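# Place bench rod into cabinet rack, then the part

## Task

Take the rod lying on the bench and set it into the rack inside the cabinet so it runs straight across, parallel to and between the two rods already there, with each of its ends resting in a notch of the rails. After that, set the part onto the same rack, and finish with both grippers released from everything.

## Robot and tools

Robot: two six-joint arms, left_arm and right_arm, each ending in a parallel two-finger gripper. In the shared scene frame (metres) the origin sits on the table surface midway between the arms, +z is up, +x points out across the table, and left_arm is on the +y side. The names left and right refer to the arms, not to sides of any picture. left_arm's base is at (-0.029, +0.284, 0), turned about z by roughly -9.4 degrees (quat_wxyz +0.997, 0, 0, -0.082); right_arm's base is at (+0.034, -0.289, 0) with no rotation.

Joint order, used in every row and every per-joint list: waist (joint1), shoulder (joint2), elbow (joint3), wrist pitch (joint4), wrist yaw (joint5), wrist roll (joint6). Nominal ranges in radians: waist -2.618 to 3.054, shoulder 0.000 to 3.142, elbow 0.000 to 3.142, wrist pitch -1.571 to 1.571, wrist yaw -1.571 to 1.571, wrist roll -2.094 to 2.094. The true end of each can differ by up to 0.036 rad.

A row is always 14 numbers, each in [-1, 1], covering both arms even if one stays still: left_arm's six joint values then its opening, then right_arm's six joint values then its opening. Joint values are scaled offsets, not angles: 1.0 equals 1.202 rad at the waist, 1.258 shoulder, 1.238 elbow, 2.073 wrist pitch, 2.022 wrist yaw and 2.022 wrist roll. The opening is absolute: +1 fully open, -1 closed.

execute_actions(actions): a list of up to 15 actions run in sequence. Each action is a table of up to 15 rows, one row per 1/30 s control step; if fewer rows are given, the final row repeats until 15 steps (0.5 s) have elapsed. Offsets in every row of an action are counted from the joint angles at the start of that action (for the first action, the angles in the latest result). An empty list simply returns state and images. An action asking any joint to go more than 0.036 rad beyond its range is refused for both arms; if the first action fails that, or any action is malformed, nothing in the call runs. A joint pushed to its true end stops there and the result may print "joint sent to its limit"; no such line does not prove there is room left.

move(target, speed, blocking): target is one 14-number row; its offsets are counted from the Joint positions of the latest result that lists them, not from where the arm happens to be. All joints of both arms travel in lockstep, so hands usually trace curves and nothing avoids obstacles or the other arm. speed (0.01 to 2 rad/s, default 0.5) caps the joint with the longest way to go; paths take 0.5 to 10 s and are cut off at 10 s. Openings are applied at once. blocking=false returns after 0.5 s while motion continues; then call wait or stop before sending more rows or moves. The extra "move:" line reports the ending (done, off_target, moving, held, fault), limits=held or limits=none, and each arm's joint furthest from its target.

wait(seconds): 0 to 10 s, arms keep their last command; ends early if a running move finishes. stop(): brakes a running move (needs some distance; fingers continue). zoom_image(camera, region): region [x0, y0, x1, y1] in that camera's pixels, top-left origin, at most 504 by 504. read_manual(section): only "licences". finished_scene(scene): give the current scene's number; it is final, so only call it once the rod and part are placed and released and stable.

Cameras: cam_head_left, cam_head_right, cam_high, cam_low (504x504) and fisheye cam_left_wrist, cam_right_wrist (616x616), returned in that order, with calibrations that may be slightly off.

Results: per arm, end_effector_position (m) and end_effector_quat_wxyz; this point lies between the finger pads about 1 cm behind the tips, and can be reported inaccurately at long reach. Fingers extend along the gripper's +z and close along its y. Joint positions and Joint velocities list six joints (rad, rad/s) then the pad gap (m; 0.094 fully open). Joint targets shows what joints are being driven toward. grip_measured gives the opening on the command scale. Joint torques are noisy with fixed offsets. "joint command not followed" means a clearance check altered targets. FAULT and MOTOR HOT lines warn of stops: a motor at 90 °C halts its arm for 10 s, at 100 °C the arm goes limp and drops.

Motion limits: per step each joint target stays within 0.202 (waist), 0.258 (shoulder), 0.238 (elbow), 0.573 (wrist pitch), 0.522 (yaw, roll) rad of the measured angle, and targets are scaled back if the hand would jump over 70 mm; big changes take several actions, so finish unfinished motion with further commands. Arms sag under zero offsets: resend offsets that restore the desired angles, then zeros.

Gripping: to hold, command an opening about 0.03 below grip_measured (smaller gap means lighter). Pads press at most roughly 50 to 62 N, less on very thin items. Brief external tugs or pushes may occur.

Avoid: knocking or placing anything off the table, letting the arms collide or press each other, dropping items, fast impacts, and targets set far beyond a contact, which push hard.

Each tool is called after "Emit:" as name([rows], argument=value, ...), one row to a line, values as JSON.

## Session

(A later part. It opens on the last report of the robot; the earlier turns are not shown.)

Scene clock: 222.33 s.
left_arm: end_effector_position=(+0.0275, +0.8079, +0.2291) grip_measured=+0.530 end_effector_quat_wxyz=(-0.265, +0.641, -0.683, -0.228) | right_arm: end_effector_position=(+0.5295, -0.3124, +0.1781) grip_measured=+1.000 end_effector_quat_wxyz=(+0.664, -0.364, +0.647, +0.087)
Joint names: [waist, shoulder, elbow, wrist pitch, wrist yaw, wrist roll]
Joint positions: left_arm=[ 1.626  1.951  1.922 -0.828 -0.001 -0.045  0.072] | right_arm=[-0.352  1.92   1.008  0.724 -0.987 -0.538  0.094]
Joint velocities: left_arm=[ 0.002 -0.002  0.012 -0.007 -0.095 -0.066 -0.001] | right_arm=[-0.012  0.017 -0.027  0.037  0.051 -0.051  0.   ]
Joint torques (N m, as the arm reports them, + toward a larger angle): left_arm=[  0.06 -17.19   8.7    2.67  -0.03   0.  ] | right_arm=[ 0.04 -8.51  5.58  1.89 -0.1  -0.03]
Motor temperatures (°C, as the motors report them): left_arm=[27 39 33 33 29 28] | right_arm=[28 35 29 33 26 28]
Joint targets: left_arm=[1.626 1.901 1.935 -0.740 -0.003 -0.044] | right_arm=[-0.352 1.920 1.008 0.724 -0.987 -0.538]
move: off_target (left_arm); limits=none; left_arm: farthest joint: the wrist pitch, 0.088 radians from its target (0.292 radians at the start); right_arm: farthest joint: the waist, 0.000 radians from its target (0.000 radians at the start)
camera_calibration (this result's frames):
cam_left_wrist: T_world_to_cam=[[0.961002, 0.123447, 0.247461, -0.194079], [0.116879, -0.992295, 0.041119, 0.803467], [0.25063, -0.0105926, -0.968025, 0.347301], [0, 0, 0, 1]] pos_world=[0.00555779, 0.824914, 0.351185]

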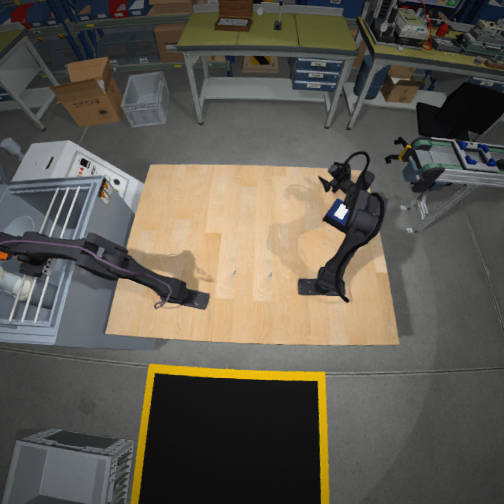

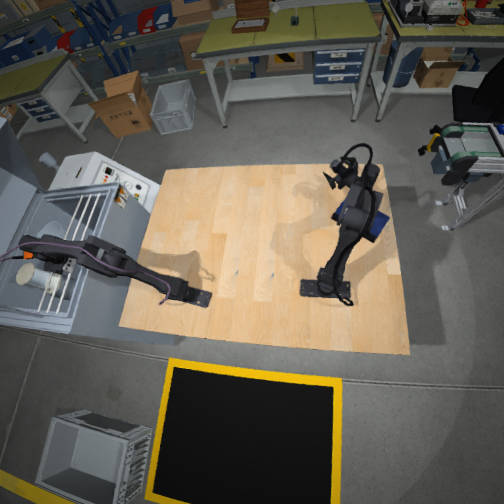

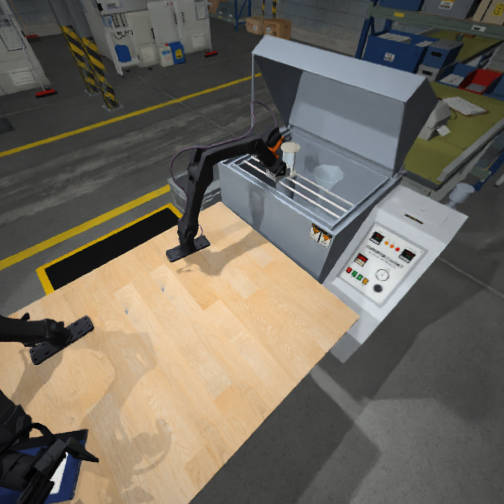

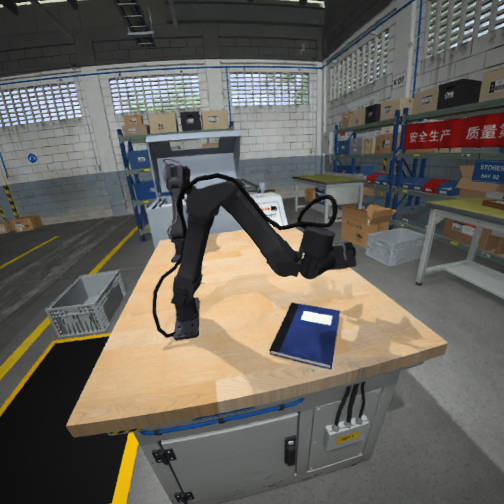

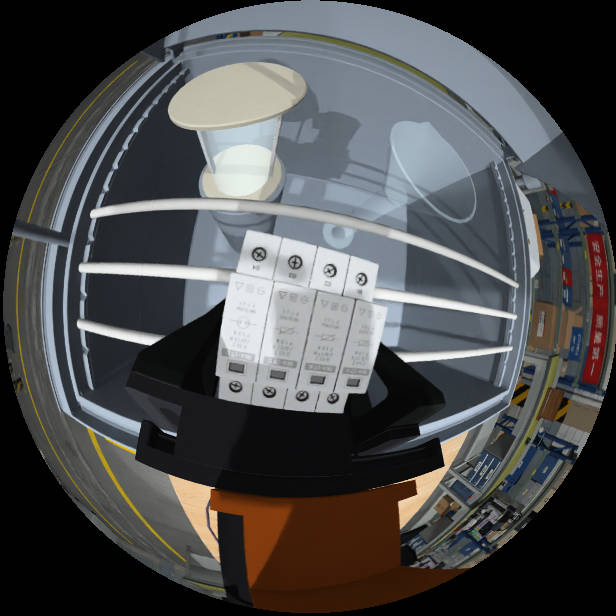

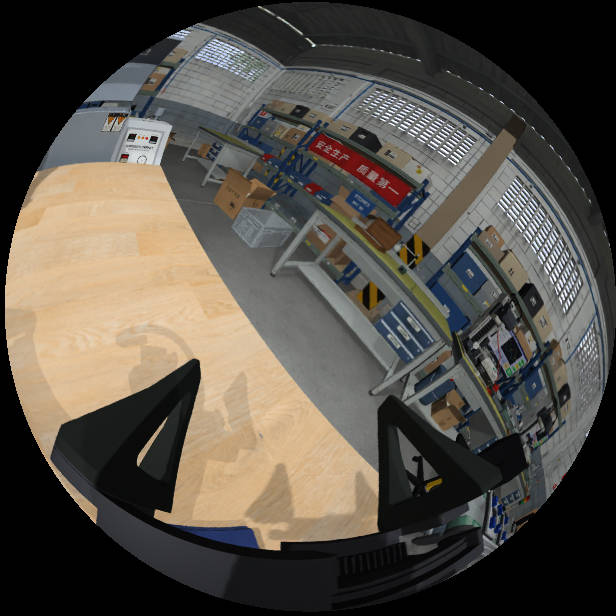

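Emit:
execute_actions([
  [[0,-0.036,0.01,0.042,0,0,0.49,0,0,0,0,0,0,1],[0,-0.032,0.01,0.042,0,0,0.49,0,0,0,0,0,0,1],[0,-0.028,0.01,0.042,0,0,0.49,0,0,0,0,0,0,1],[0,-0.024,0.01,0.042,0,0,0.49,0,0,0,0,0,0,1],[0,-0.021,0.01,0.042,0,0,0.49,0,0,0,0,0,0,1],[0,-0.018,0.01,0.04,0,0,0.49,0,0,0,0,0,0,1],[0,-0.016,0.01,0.038,0,0,0.49,0,0,0,0,0,0,1],[0,-0.014,0.01,0.036,0,0,0.49,0,0,0,0,0,0,1],[0,-0.012,0.01,0.034,0,0,0.49,0,0,0,0,0,0,1],[0,-0.01,0.01,0.032,0,0,0.49,0,0,0,0,0,0,1],[0,-0.008,0.01,0.03,0,0,0.49,0,0,0,0,0,0,1],[0,-0.006,0.01,0.03,0,0,0.49,0,0,0,0,0,0,1]],
])

Emit:
wait(seconds=0.3)

Scene clock: 229.07 s.
left_arm: end_effector_position=(+0.0276, +0.8082, +0.2282) grip_measured=+0.530 end_effector_quat_wxyz=(-0.265, +0.641, -0.684, -0.227) | right_arm: end_effector_position=(+0.5295, -0.3124, +0.1781) grip_measured=+1.000 end_effector_quat_wxyz=(+0.664, -0.364, +0.647, +0.087)
Joint names: [waist, shoulder, elbow, wrist pitch, wrist yaw, wrist roll]
Joint positions: left_arm=[ 1.626  1.953  1.922 -0.827 -0.001 -0.045  0.072] | right_arm=[-0.352  1.92   1.008  0.724 -0.987 -0.538  0.094]
Joint velocities: left_arm=[ 0.002  0.012  0.022 -0.007  0.022  0.022  0.   ] | right_arm=[-0.002  0.002 -0.017  0.007  0.037  0.022  0.   ]
Joint torques (N m, as the arm reports them, + toward a larger angle): left_arm=[  0.02 -13.06   8.73   2.37  -0.01  -0.01] | right_arm=[ 0.02 -8.52  5.56  1.88 -0.1  -0.02]
Motor temperatures (°C, as the motors report them): left_arm=[27 40 33 35 29 28] | right_arm=[28 35 29 33 26 28]
Joint targets: left_arm=[1.626 1.943 1.935 -0.765 -0.001 -0.045] | right_arm=[-0.352 1.920 1.008 0.724 -0.987 -0.538]
camera_calibration (this result's frames):
cam_left_wrist: T_world_to_cam=[[0.961003, 0.12359, 0.247385, -0.194081], [0.116626, -0.992259, 0.0426693, 0.803388], [0.250743, -0.0121539, -0.967977, 0.34765], [0, 0, 0, 1]] pos_world=[0.00564571, 0.82538, 0.35025]

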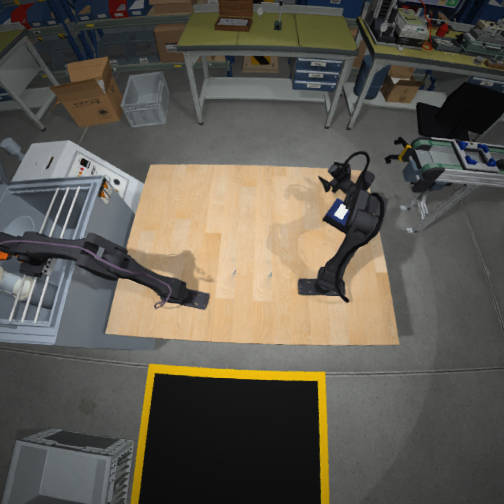

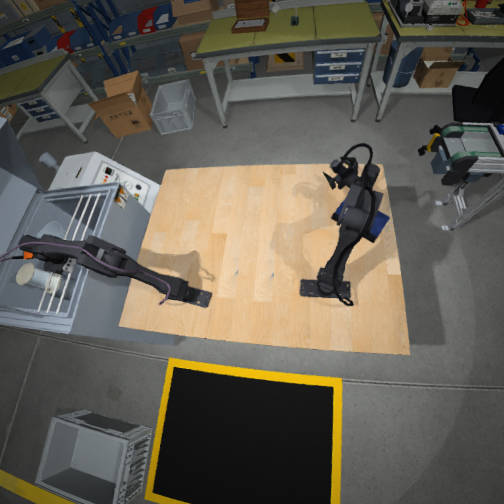

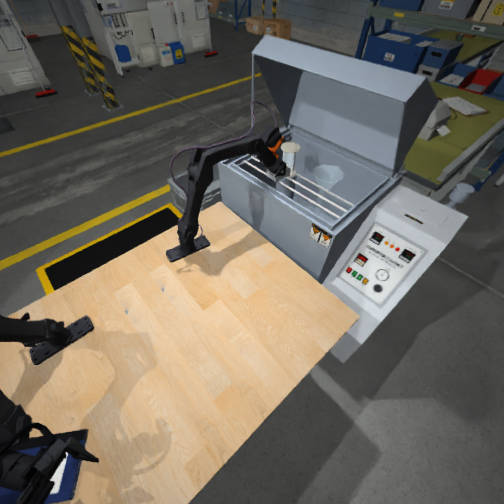

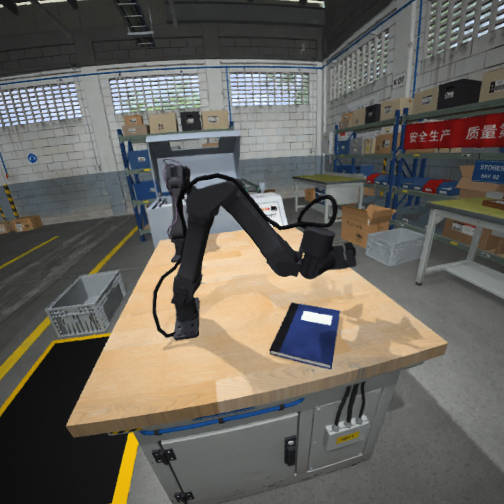

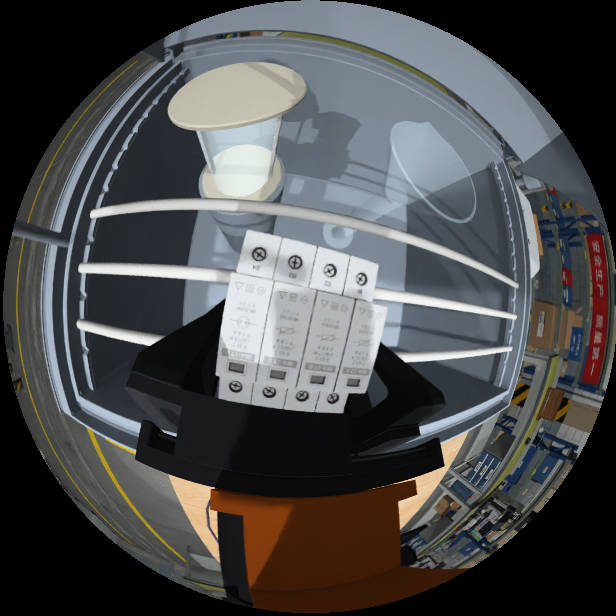

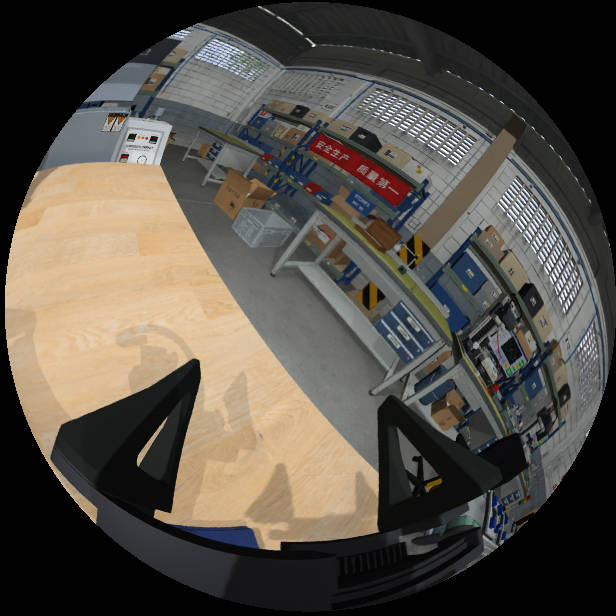

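Scene clock: 229.37 s.
left_arm: end_effector_position=(+0.0276, +0.8082, +0.2282) grip_measured=+0.530 end_effector_quat_wxyz=(-0.265, +0.641, -0.684, -0.227) | right_arm: end_effector_position=(+0.5295, -0.3124, +0.1781) grip_measured=+1.000 end_effector_quat_wxyz=(+0.664, -0.364, +0.647, +0.087)
Joint names: [waist, shoulder, elbow, wrist pitch, wrist yaw, wrist roll]
Joint positions: left_arm=[ 1.626  1.953  1.922 -0.827 -0.001 -0.045  0.072] | right_arm=[-0.352  1.92   1.008  0.724 -0.987 -0.538  0.094]
Joint velocities: left_arm=[ 0.002 -0.017 -0.017  0.022 -0.022  0.022 -0.   ] | right_arm=[-0.002 -0.007  0.002 -0.007  0.066 -0.007  0.   ]
Joint torques (N m, as the arm reports them, + toward a larger angle): left_arm=[  0.06 -13.09   8.74   2.36  -0.02  -0.01] | right_arm=[ 0.04 -8.53  5.56  1.88 -0.1  -0.03]
Motor temperatures (°C, as the motors report them): left_arm=[27 40 33 35 29 28] | right_arm=[28 35 29 33 26 28]
Joint targets: left_arm=[1.626 1.943 1.935 -0.765 -0.001 -0.045] | right_arm=[-0.352 1.920 1.008 0.724 -0.987 -0.538]
wait: 0.30 s; at rest by 0.17 s
camera_calibration (this result's frames):
cam_left_wrist: T_world_to_cam=[[0.961003, 0.12359, 0.247385, -0.194081], [0.116626, -0.992259, 0.0426693, 0.803388], [0.250743, -0.0121539, -0.967977, 0.34765], [0, 0, 0, 1]] pos_world=[0.00564571, 0.82538, 0.35025]

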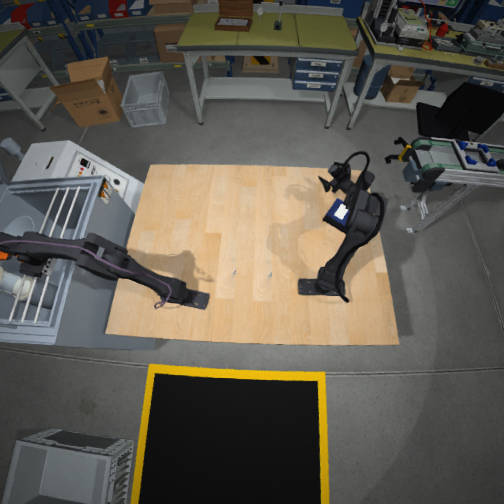

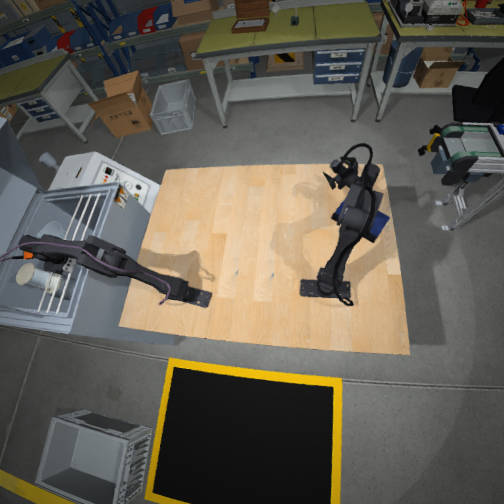

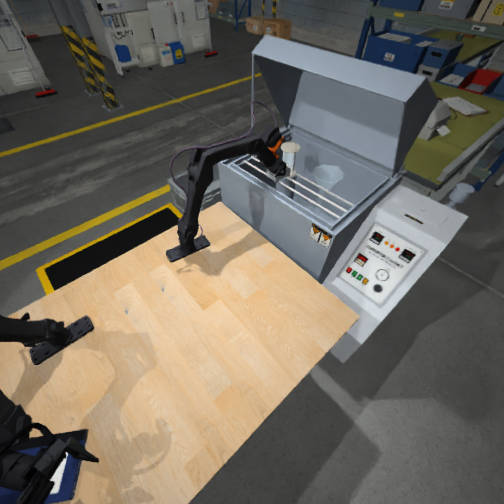

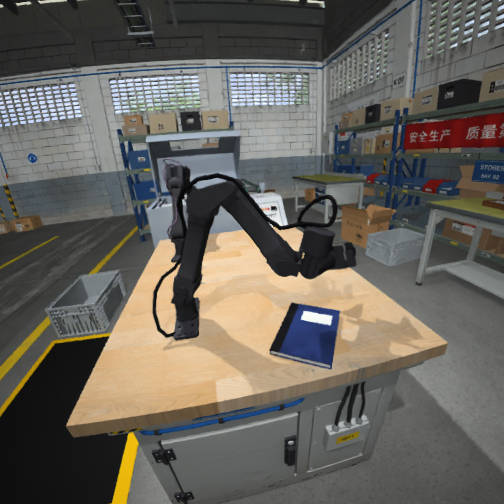

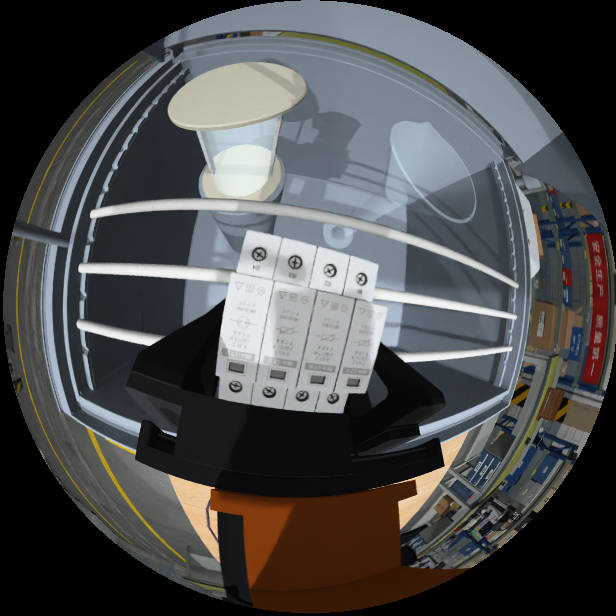

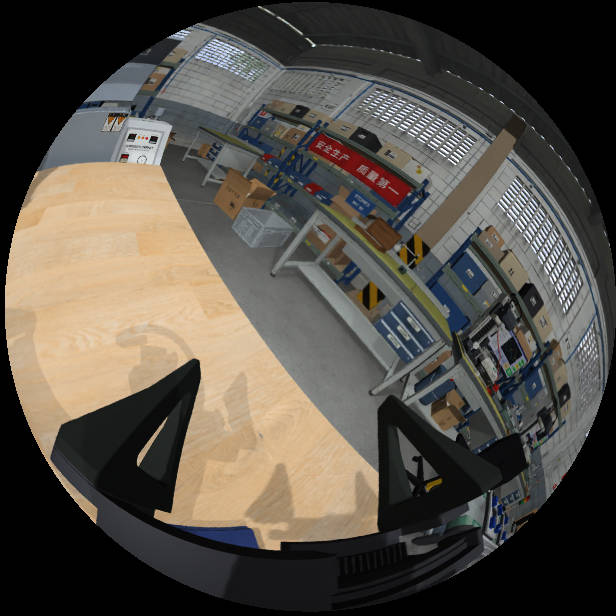

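It's resting on the rods. Release and retreat.

Emit:
execute_actions([
  [[0,-0.008,0.01,0.012,0,0,0.49,0,0,0,0,0,0,1],[0,-0.008,0.01,0.012,0,0,0.52,0,0,0,0,0,0,1],[0,-0.008,0.01,0.012,0,0,0.55,0,0,0,0,0,0,1],[0,-0.01,0.01,0.012,0,0,0.6,0,0,0,0,0,0,1],[0,-0.012,0.01,0.012,0,0,0.7,0,0,0,0,0,0,1],[0,-0.012,0.01,0.012,0,0,1,0,0,0,0,0,0,1]],
])

Emit:
move(target=[0,-0.3,-0.08,-0.08,0,0,1,0,0,0,0,0,0,1], speed=0.4)

Scene clock: 235.50 s.
left_arm: end_effector_position=(+0.0276, +0.8089, +0.2288) grip_measured=+1.000 end_effector_quat_wxyz=(-0.266, +0.641, -0.683, -0.229) | right_arm: end_effector_position=(+0.5295, -0.3124, +0.1781) grip_measured=+1.000 end_effector_quat_wxyz=(+0.664, -0.364, +0.647, +0.087)
Joint names: [waist, shoulder, elbow, wrist pitch, wrist yaw, wrist roll]
Joint positions: left_arm=[ 1.626  1.953  1.922 -0.824 -0.001 -0.045  0.094] | right_arm=[-0.352  1.92   1.008  0.724 -0.987 -0.538  0.094]
Joint velocities: left_arm=[-0.002 -0.012 -0.002 -0.022 -0.066 -0.095  0.   ] | right_arm=[-0.017  0.002  0.012 -0.007 -0.022 -0.081  0.   ]
Joint torques (N m, as the arm reports them, + toward a larger angle): left_arm=[  0.04 -13.67   8.73   1.88  -0.02   0.  ] | right_arm=[ 0.02 -8.47  5.57  1.88 -0.11 -0.03]
Motor temperatures (°C, as the motors report them): left_arm=[27 40 33 35 29 28] | right_arm=[28 35 29 34 26 28]
Joint targets: left_arm=[1.626 1.938 1.935 -0.803 -0.001 -0.045] | right_arm=[-0.352 1.920 1.008 0.724 -0.987 -0.538]
camera_calibration (this result's frames):
cam_left_wrist: T_world_to_cam=[[0.9609, 0.12265, 0.248252, -0.193833], [0.116609, -0.992414, 0.038955, 0.805034], [0.251146, -0.00848352, -0.967912, 0.345245], [0, 0, 0, 1]] pos_world=[0.0056731, 0.82563, 0.350926]

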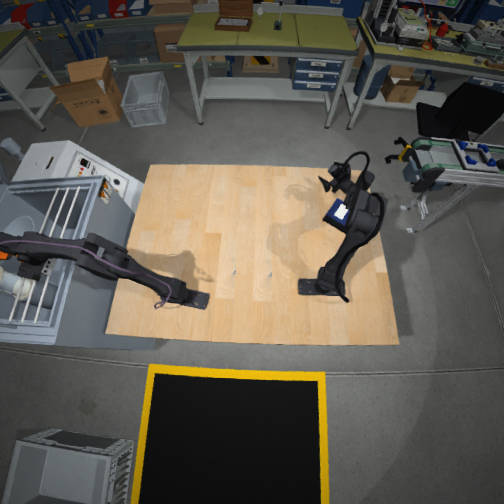

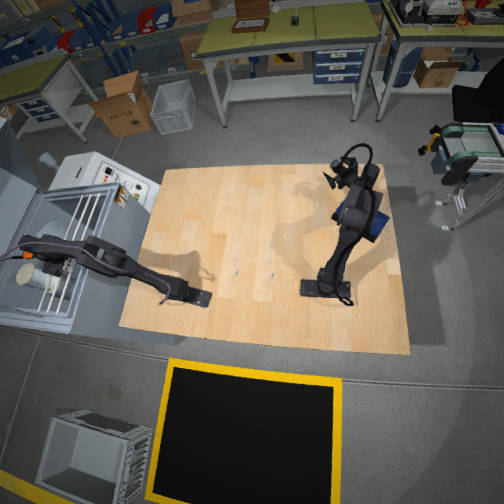

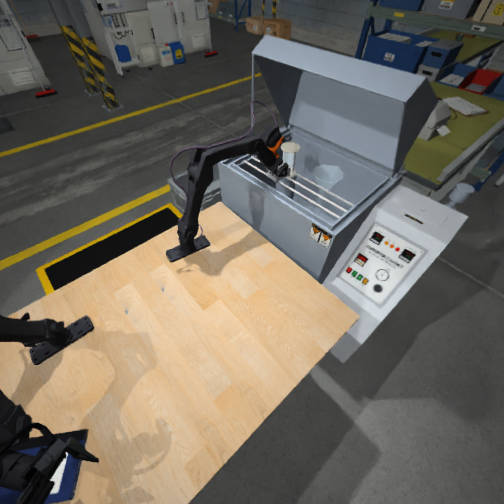

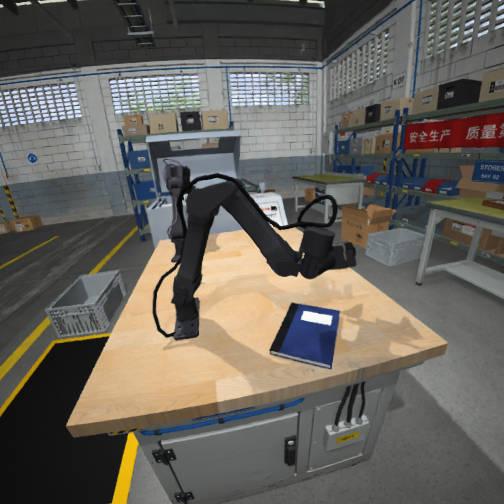

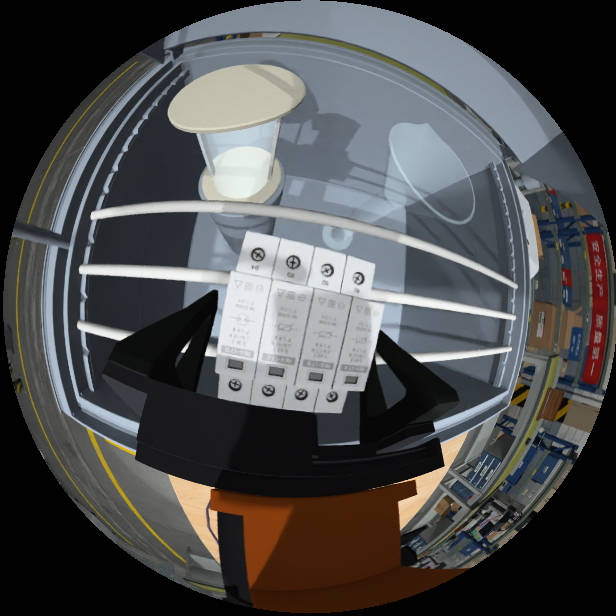

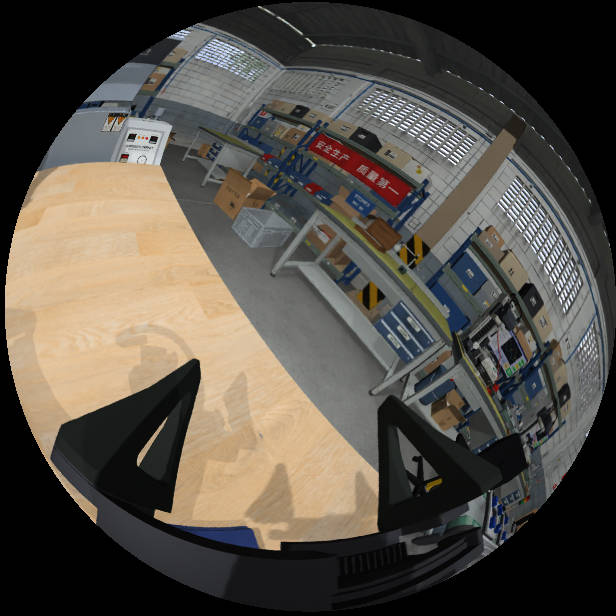

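Scene clock: 237.13 s.
left_arm: end_effector_position=(+0.0171, +0.7129, +0.3350) grip_measured=+1.000 end_effector_quat_wxyz=(-0.309, +0.625, -0.666, -0.265) | right_arm: end_effector_position=(+0.5295, -0.3124, +0.1781) grip_measured=+1.000 end_effector_quat_wxyz=(+0.664, -0.364, +0.647, +0.087)
Joint names: [waist, shoulder, elbow, wrist pitch, wrist yaw, wrist roll]
Joint positions: left_arm=[ 1.626  1.587  1.835 -0.98  -0.001 -0.045  0.094] | right_arm=[-0.352  1.92   1.008  0.724 -0.987 -0.538  0.094]
Joint velocities: left_arm=[ 0.012 -0.007 -0.007 -0.051  0.007  0.037  0.   ] | right_arm=[-0.017 -0.017 -0.017 -0.095 -0.037 -0.051  0.   ]
Joint torques (N m, as the arm reports them, + toward a larger angle): left_arm=[ 0.05 -8.96  6.13  1.7  -0.01  0.  ] | right_arm=[ 0.04 -8.49  5.57  1.88 -0.11 -0.02]
Motor temperatures (°C, as the motors report them): left_arm=[27 40 33 35 29 28] | right_arm=[28 35 29 34 26 28]
Joint targets: left_arm=[1.626 1.575 1.823 -0.989 -0.001 -0.045] | right_arm=[-0.352 1.920 1.008 0.724 -0.987 -0.538]
move: done; limits=none; left_arm: farthest joint: the elbow, 0.013 radians from its target (0.100 radians at the start); right_arm: farthest joint: the waist, 0.000 radians from its target (0.000 radians at the start)
camera_calibration (this result's frames):
cam_left_wrist: T_world_to_cam=[[0.957415, 0.0909237, 0.274024, -0.184239], [0.116882, -0.989926, -0.079908, 0.74494], [0.263997, 0.108534, -0.958398, 0.362968], [0, 0, 0, 1]] pos_world=[-0.00649933, 0.714793, 0.45788]

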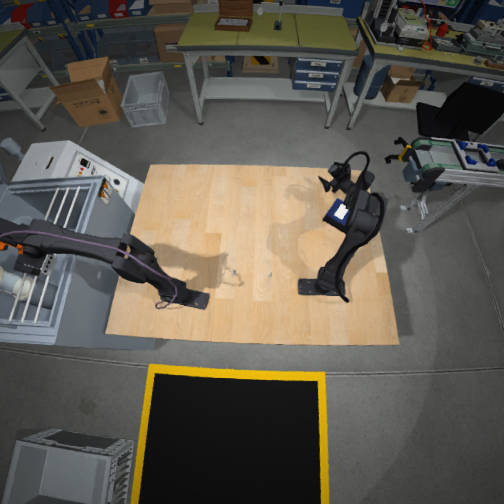

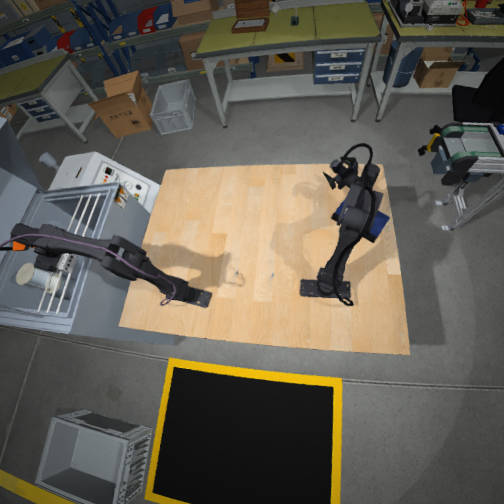

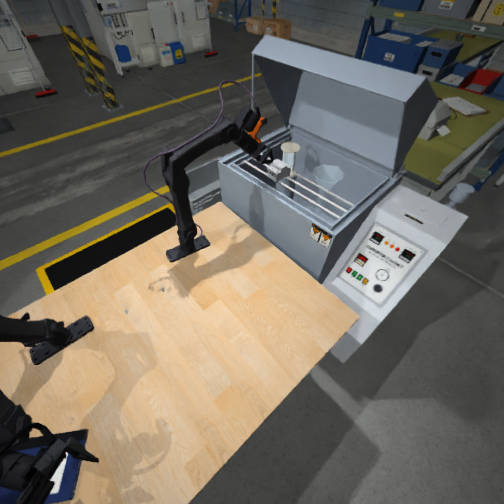

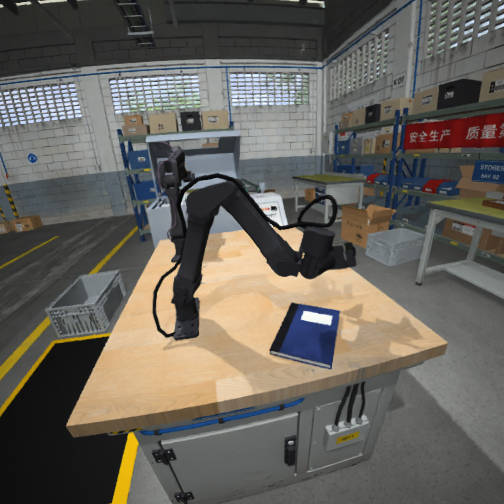

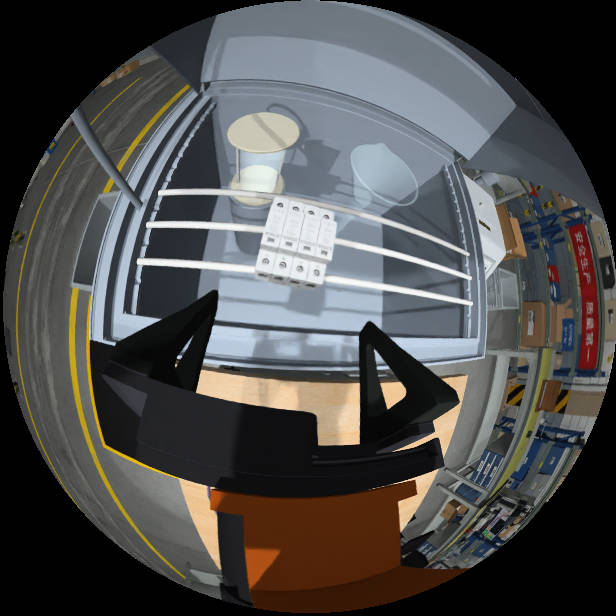

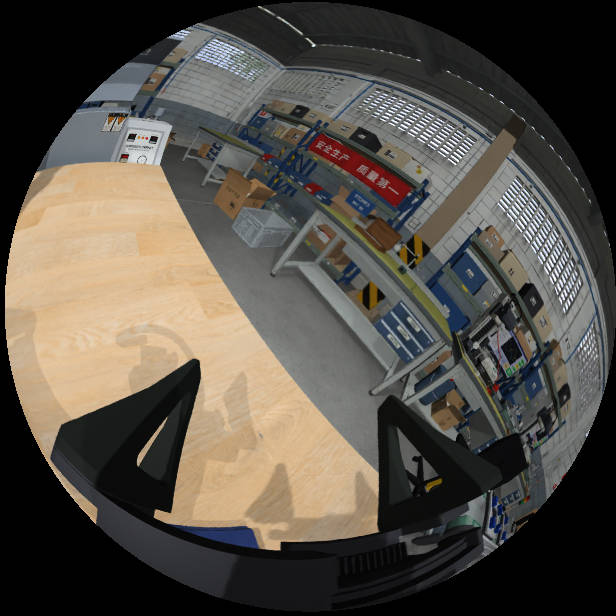

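Emit:
execute_actions(actions=[])

Scene clock: 254.37 s.
left_arm: end_effector_position=(+0.0171, +0.7129, +0.3350) grip_measured=+1.000 end_effector_quat_wxyz=(-0.309, +0.625, -0.666, -0.265) | right_arm: end_effector_position=(+0.5295, -0.3124, +0.1781) grip_measured=+1.000 end_effector_quat_wxyz=(+0.664, -0.364, +0.647, +0.087)
Joint names: [waist, shoulder, elbow, wrist pitch, wrist yaw, wrist roll]
Joint positions: left_arm=[ 1.626  1.587  1.835 -0.98  -0.001 -0.045  0.094] | right_arm=[-0.352  1.92   1.008  0.724 -0.987 -0.538  0.094]
Joint velocities: left_arm=[-0.012 -0.017  0.002 -0.081 -0.022 -0.037  0.   ] | right_arm=[ 0.012 -0.017 -0.027  0.037  0.022  0.007  0.   ]
Joint torques (N m, as the arm reports them, + toward a larger angle): left_arm=[ 0.06 -8.95  6.12  1.69 -0.01 -0.01] | right_arm=[ 0.05 -8.5   5.57  1.88 -0.1  -0.02]
Motor temperatures (°C, as the motors report them): left_arm=[27 37 32 34 29 28] | right_arm=[28 35 29 34 26 28]
Joint targets: left_arm=[1.626 1.575 1.823 -0.989 -0.001 -0.045] | right_arm=[-0.352 1.920 1.008 0.724 -0.987 -0.538]
camera_calibration (this result's frames):
cam_left_wrist: T_world_to_cam=[[0.957415, 0.0909237, 0.274024, -0.184239], [0.116882, -0.989926, -0.079908, 0.74494], [0.263997, 0.108534, -0.958398, 0.362968], [0, 0, 0, 1]] pos_world=[-0.00649933, 0.714793, 0.45788]

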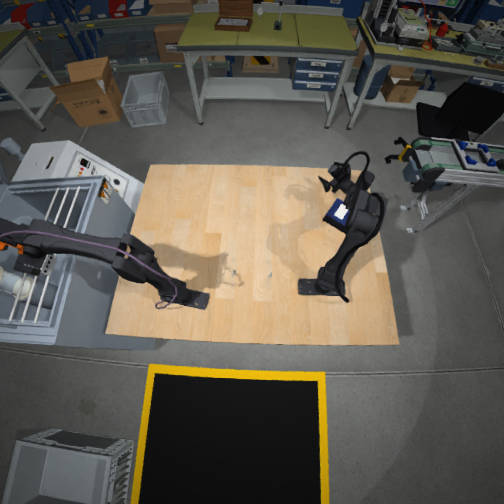

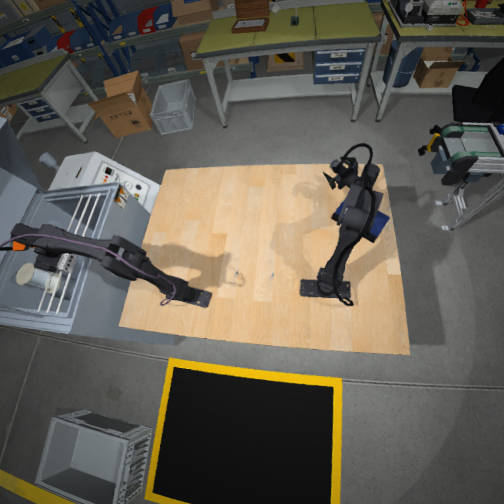

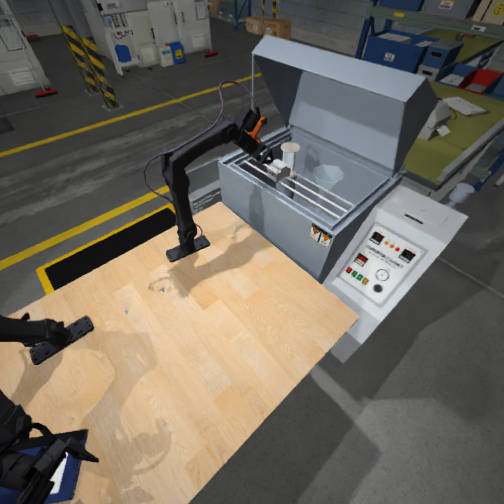

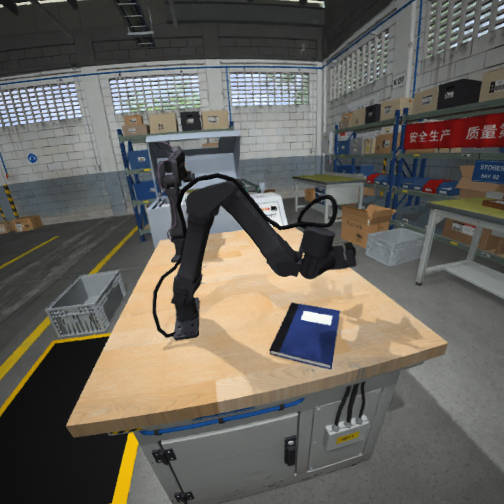

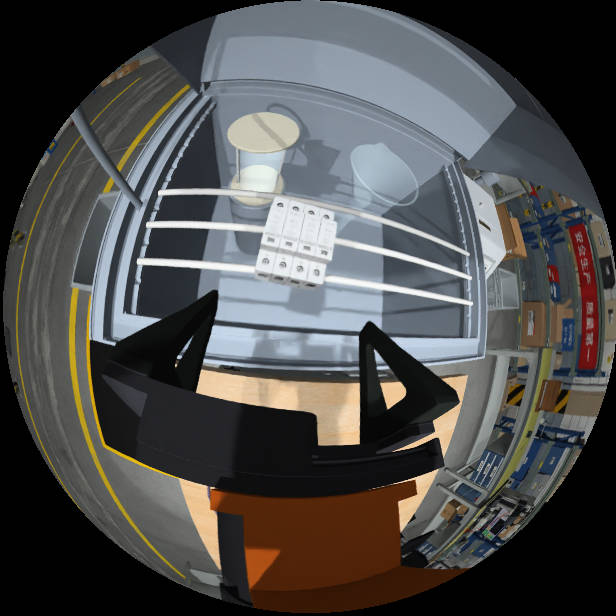

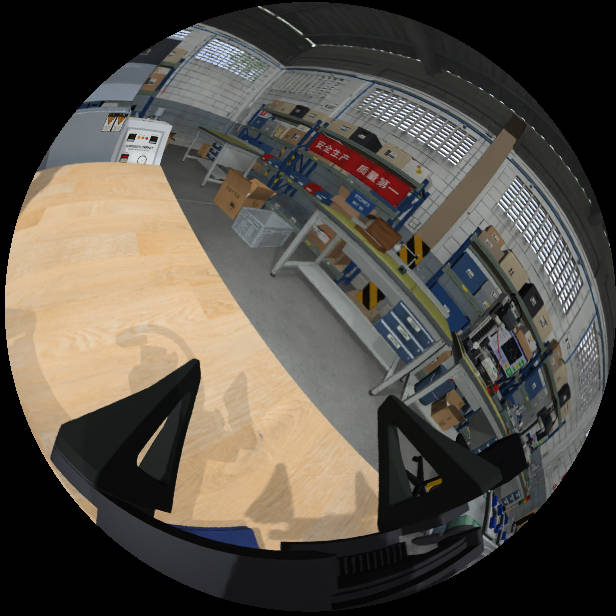

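Emit:
finished_scene(scene=1)

The scene is finished: the task was done.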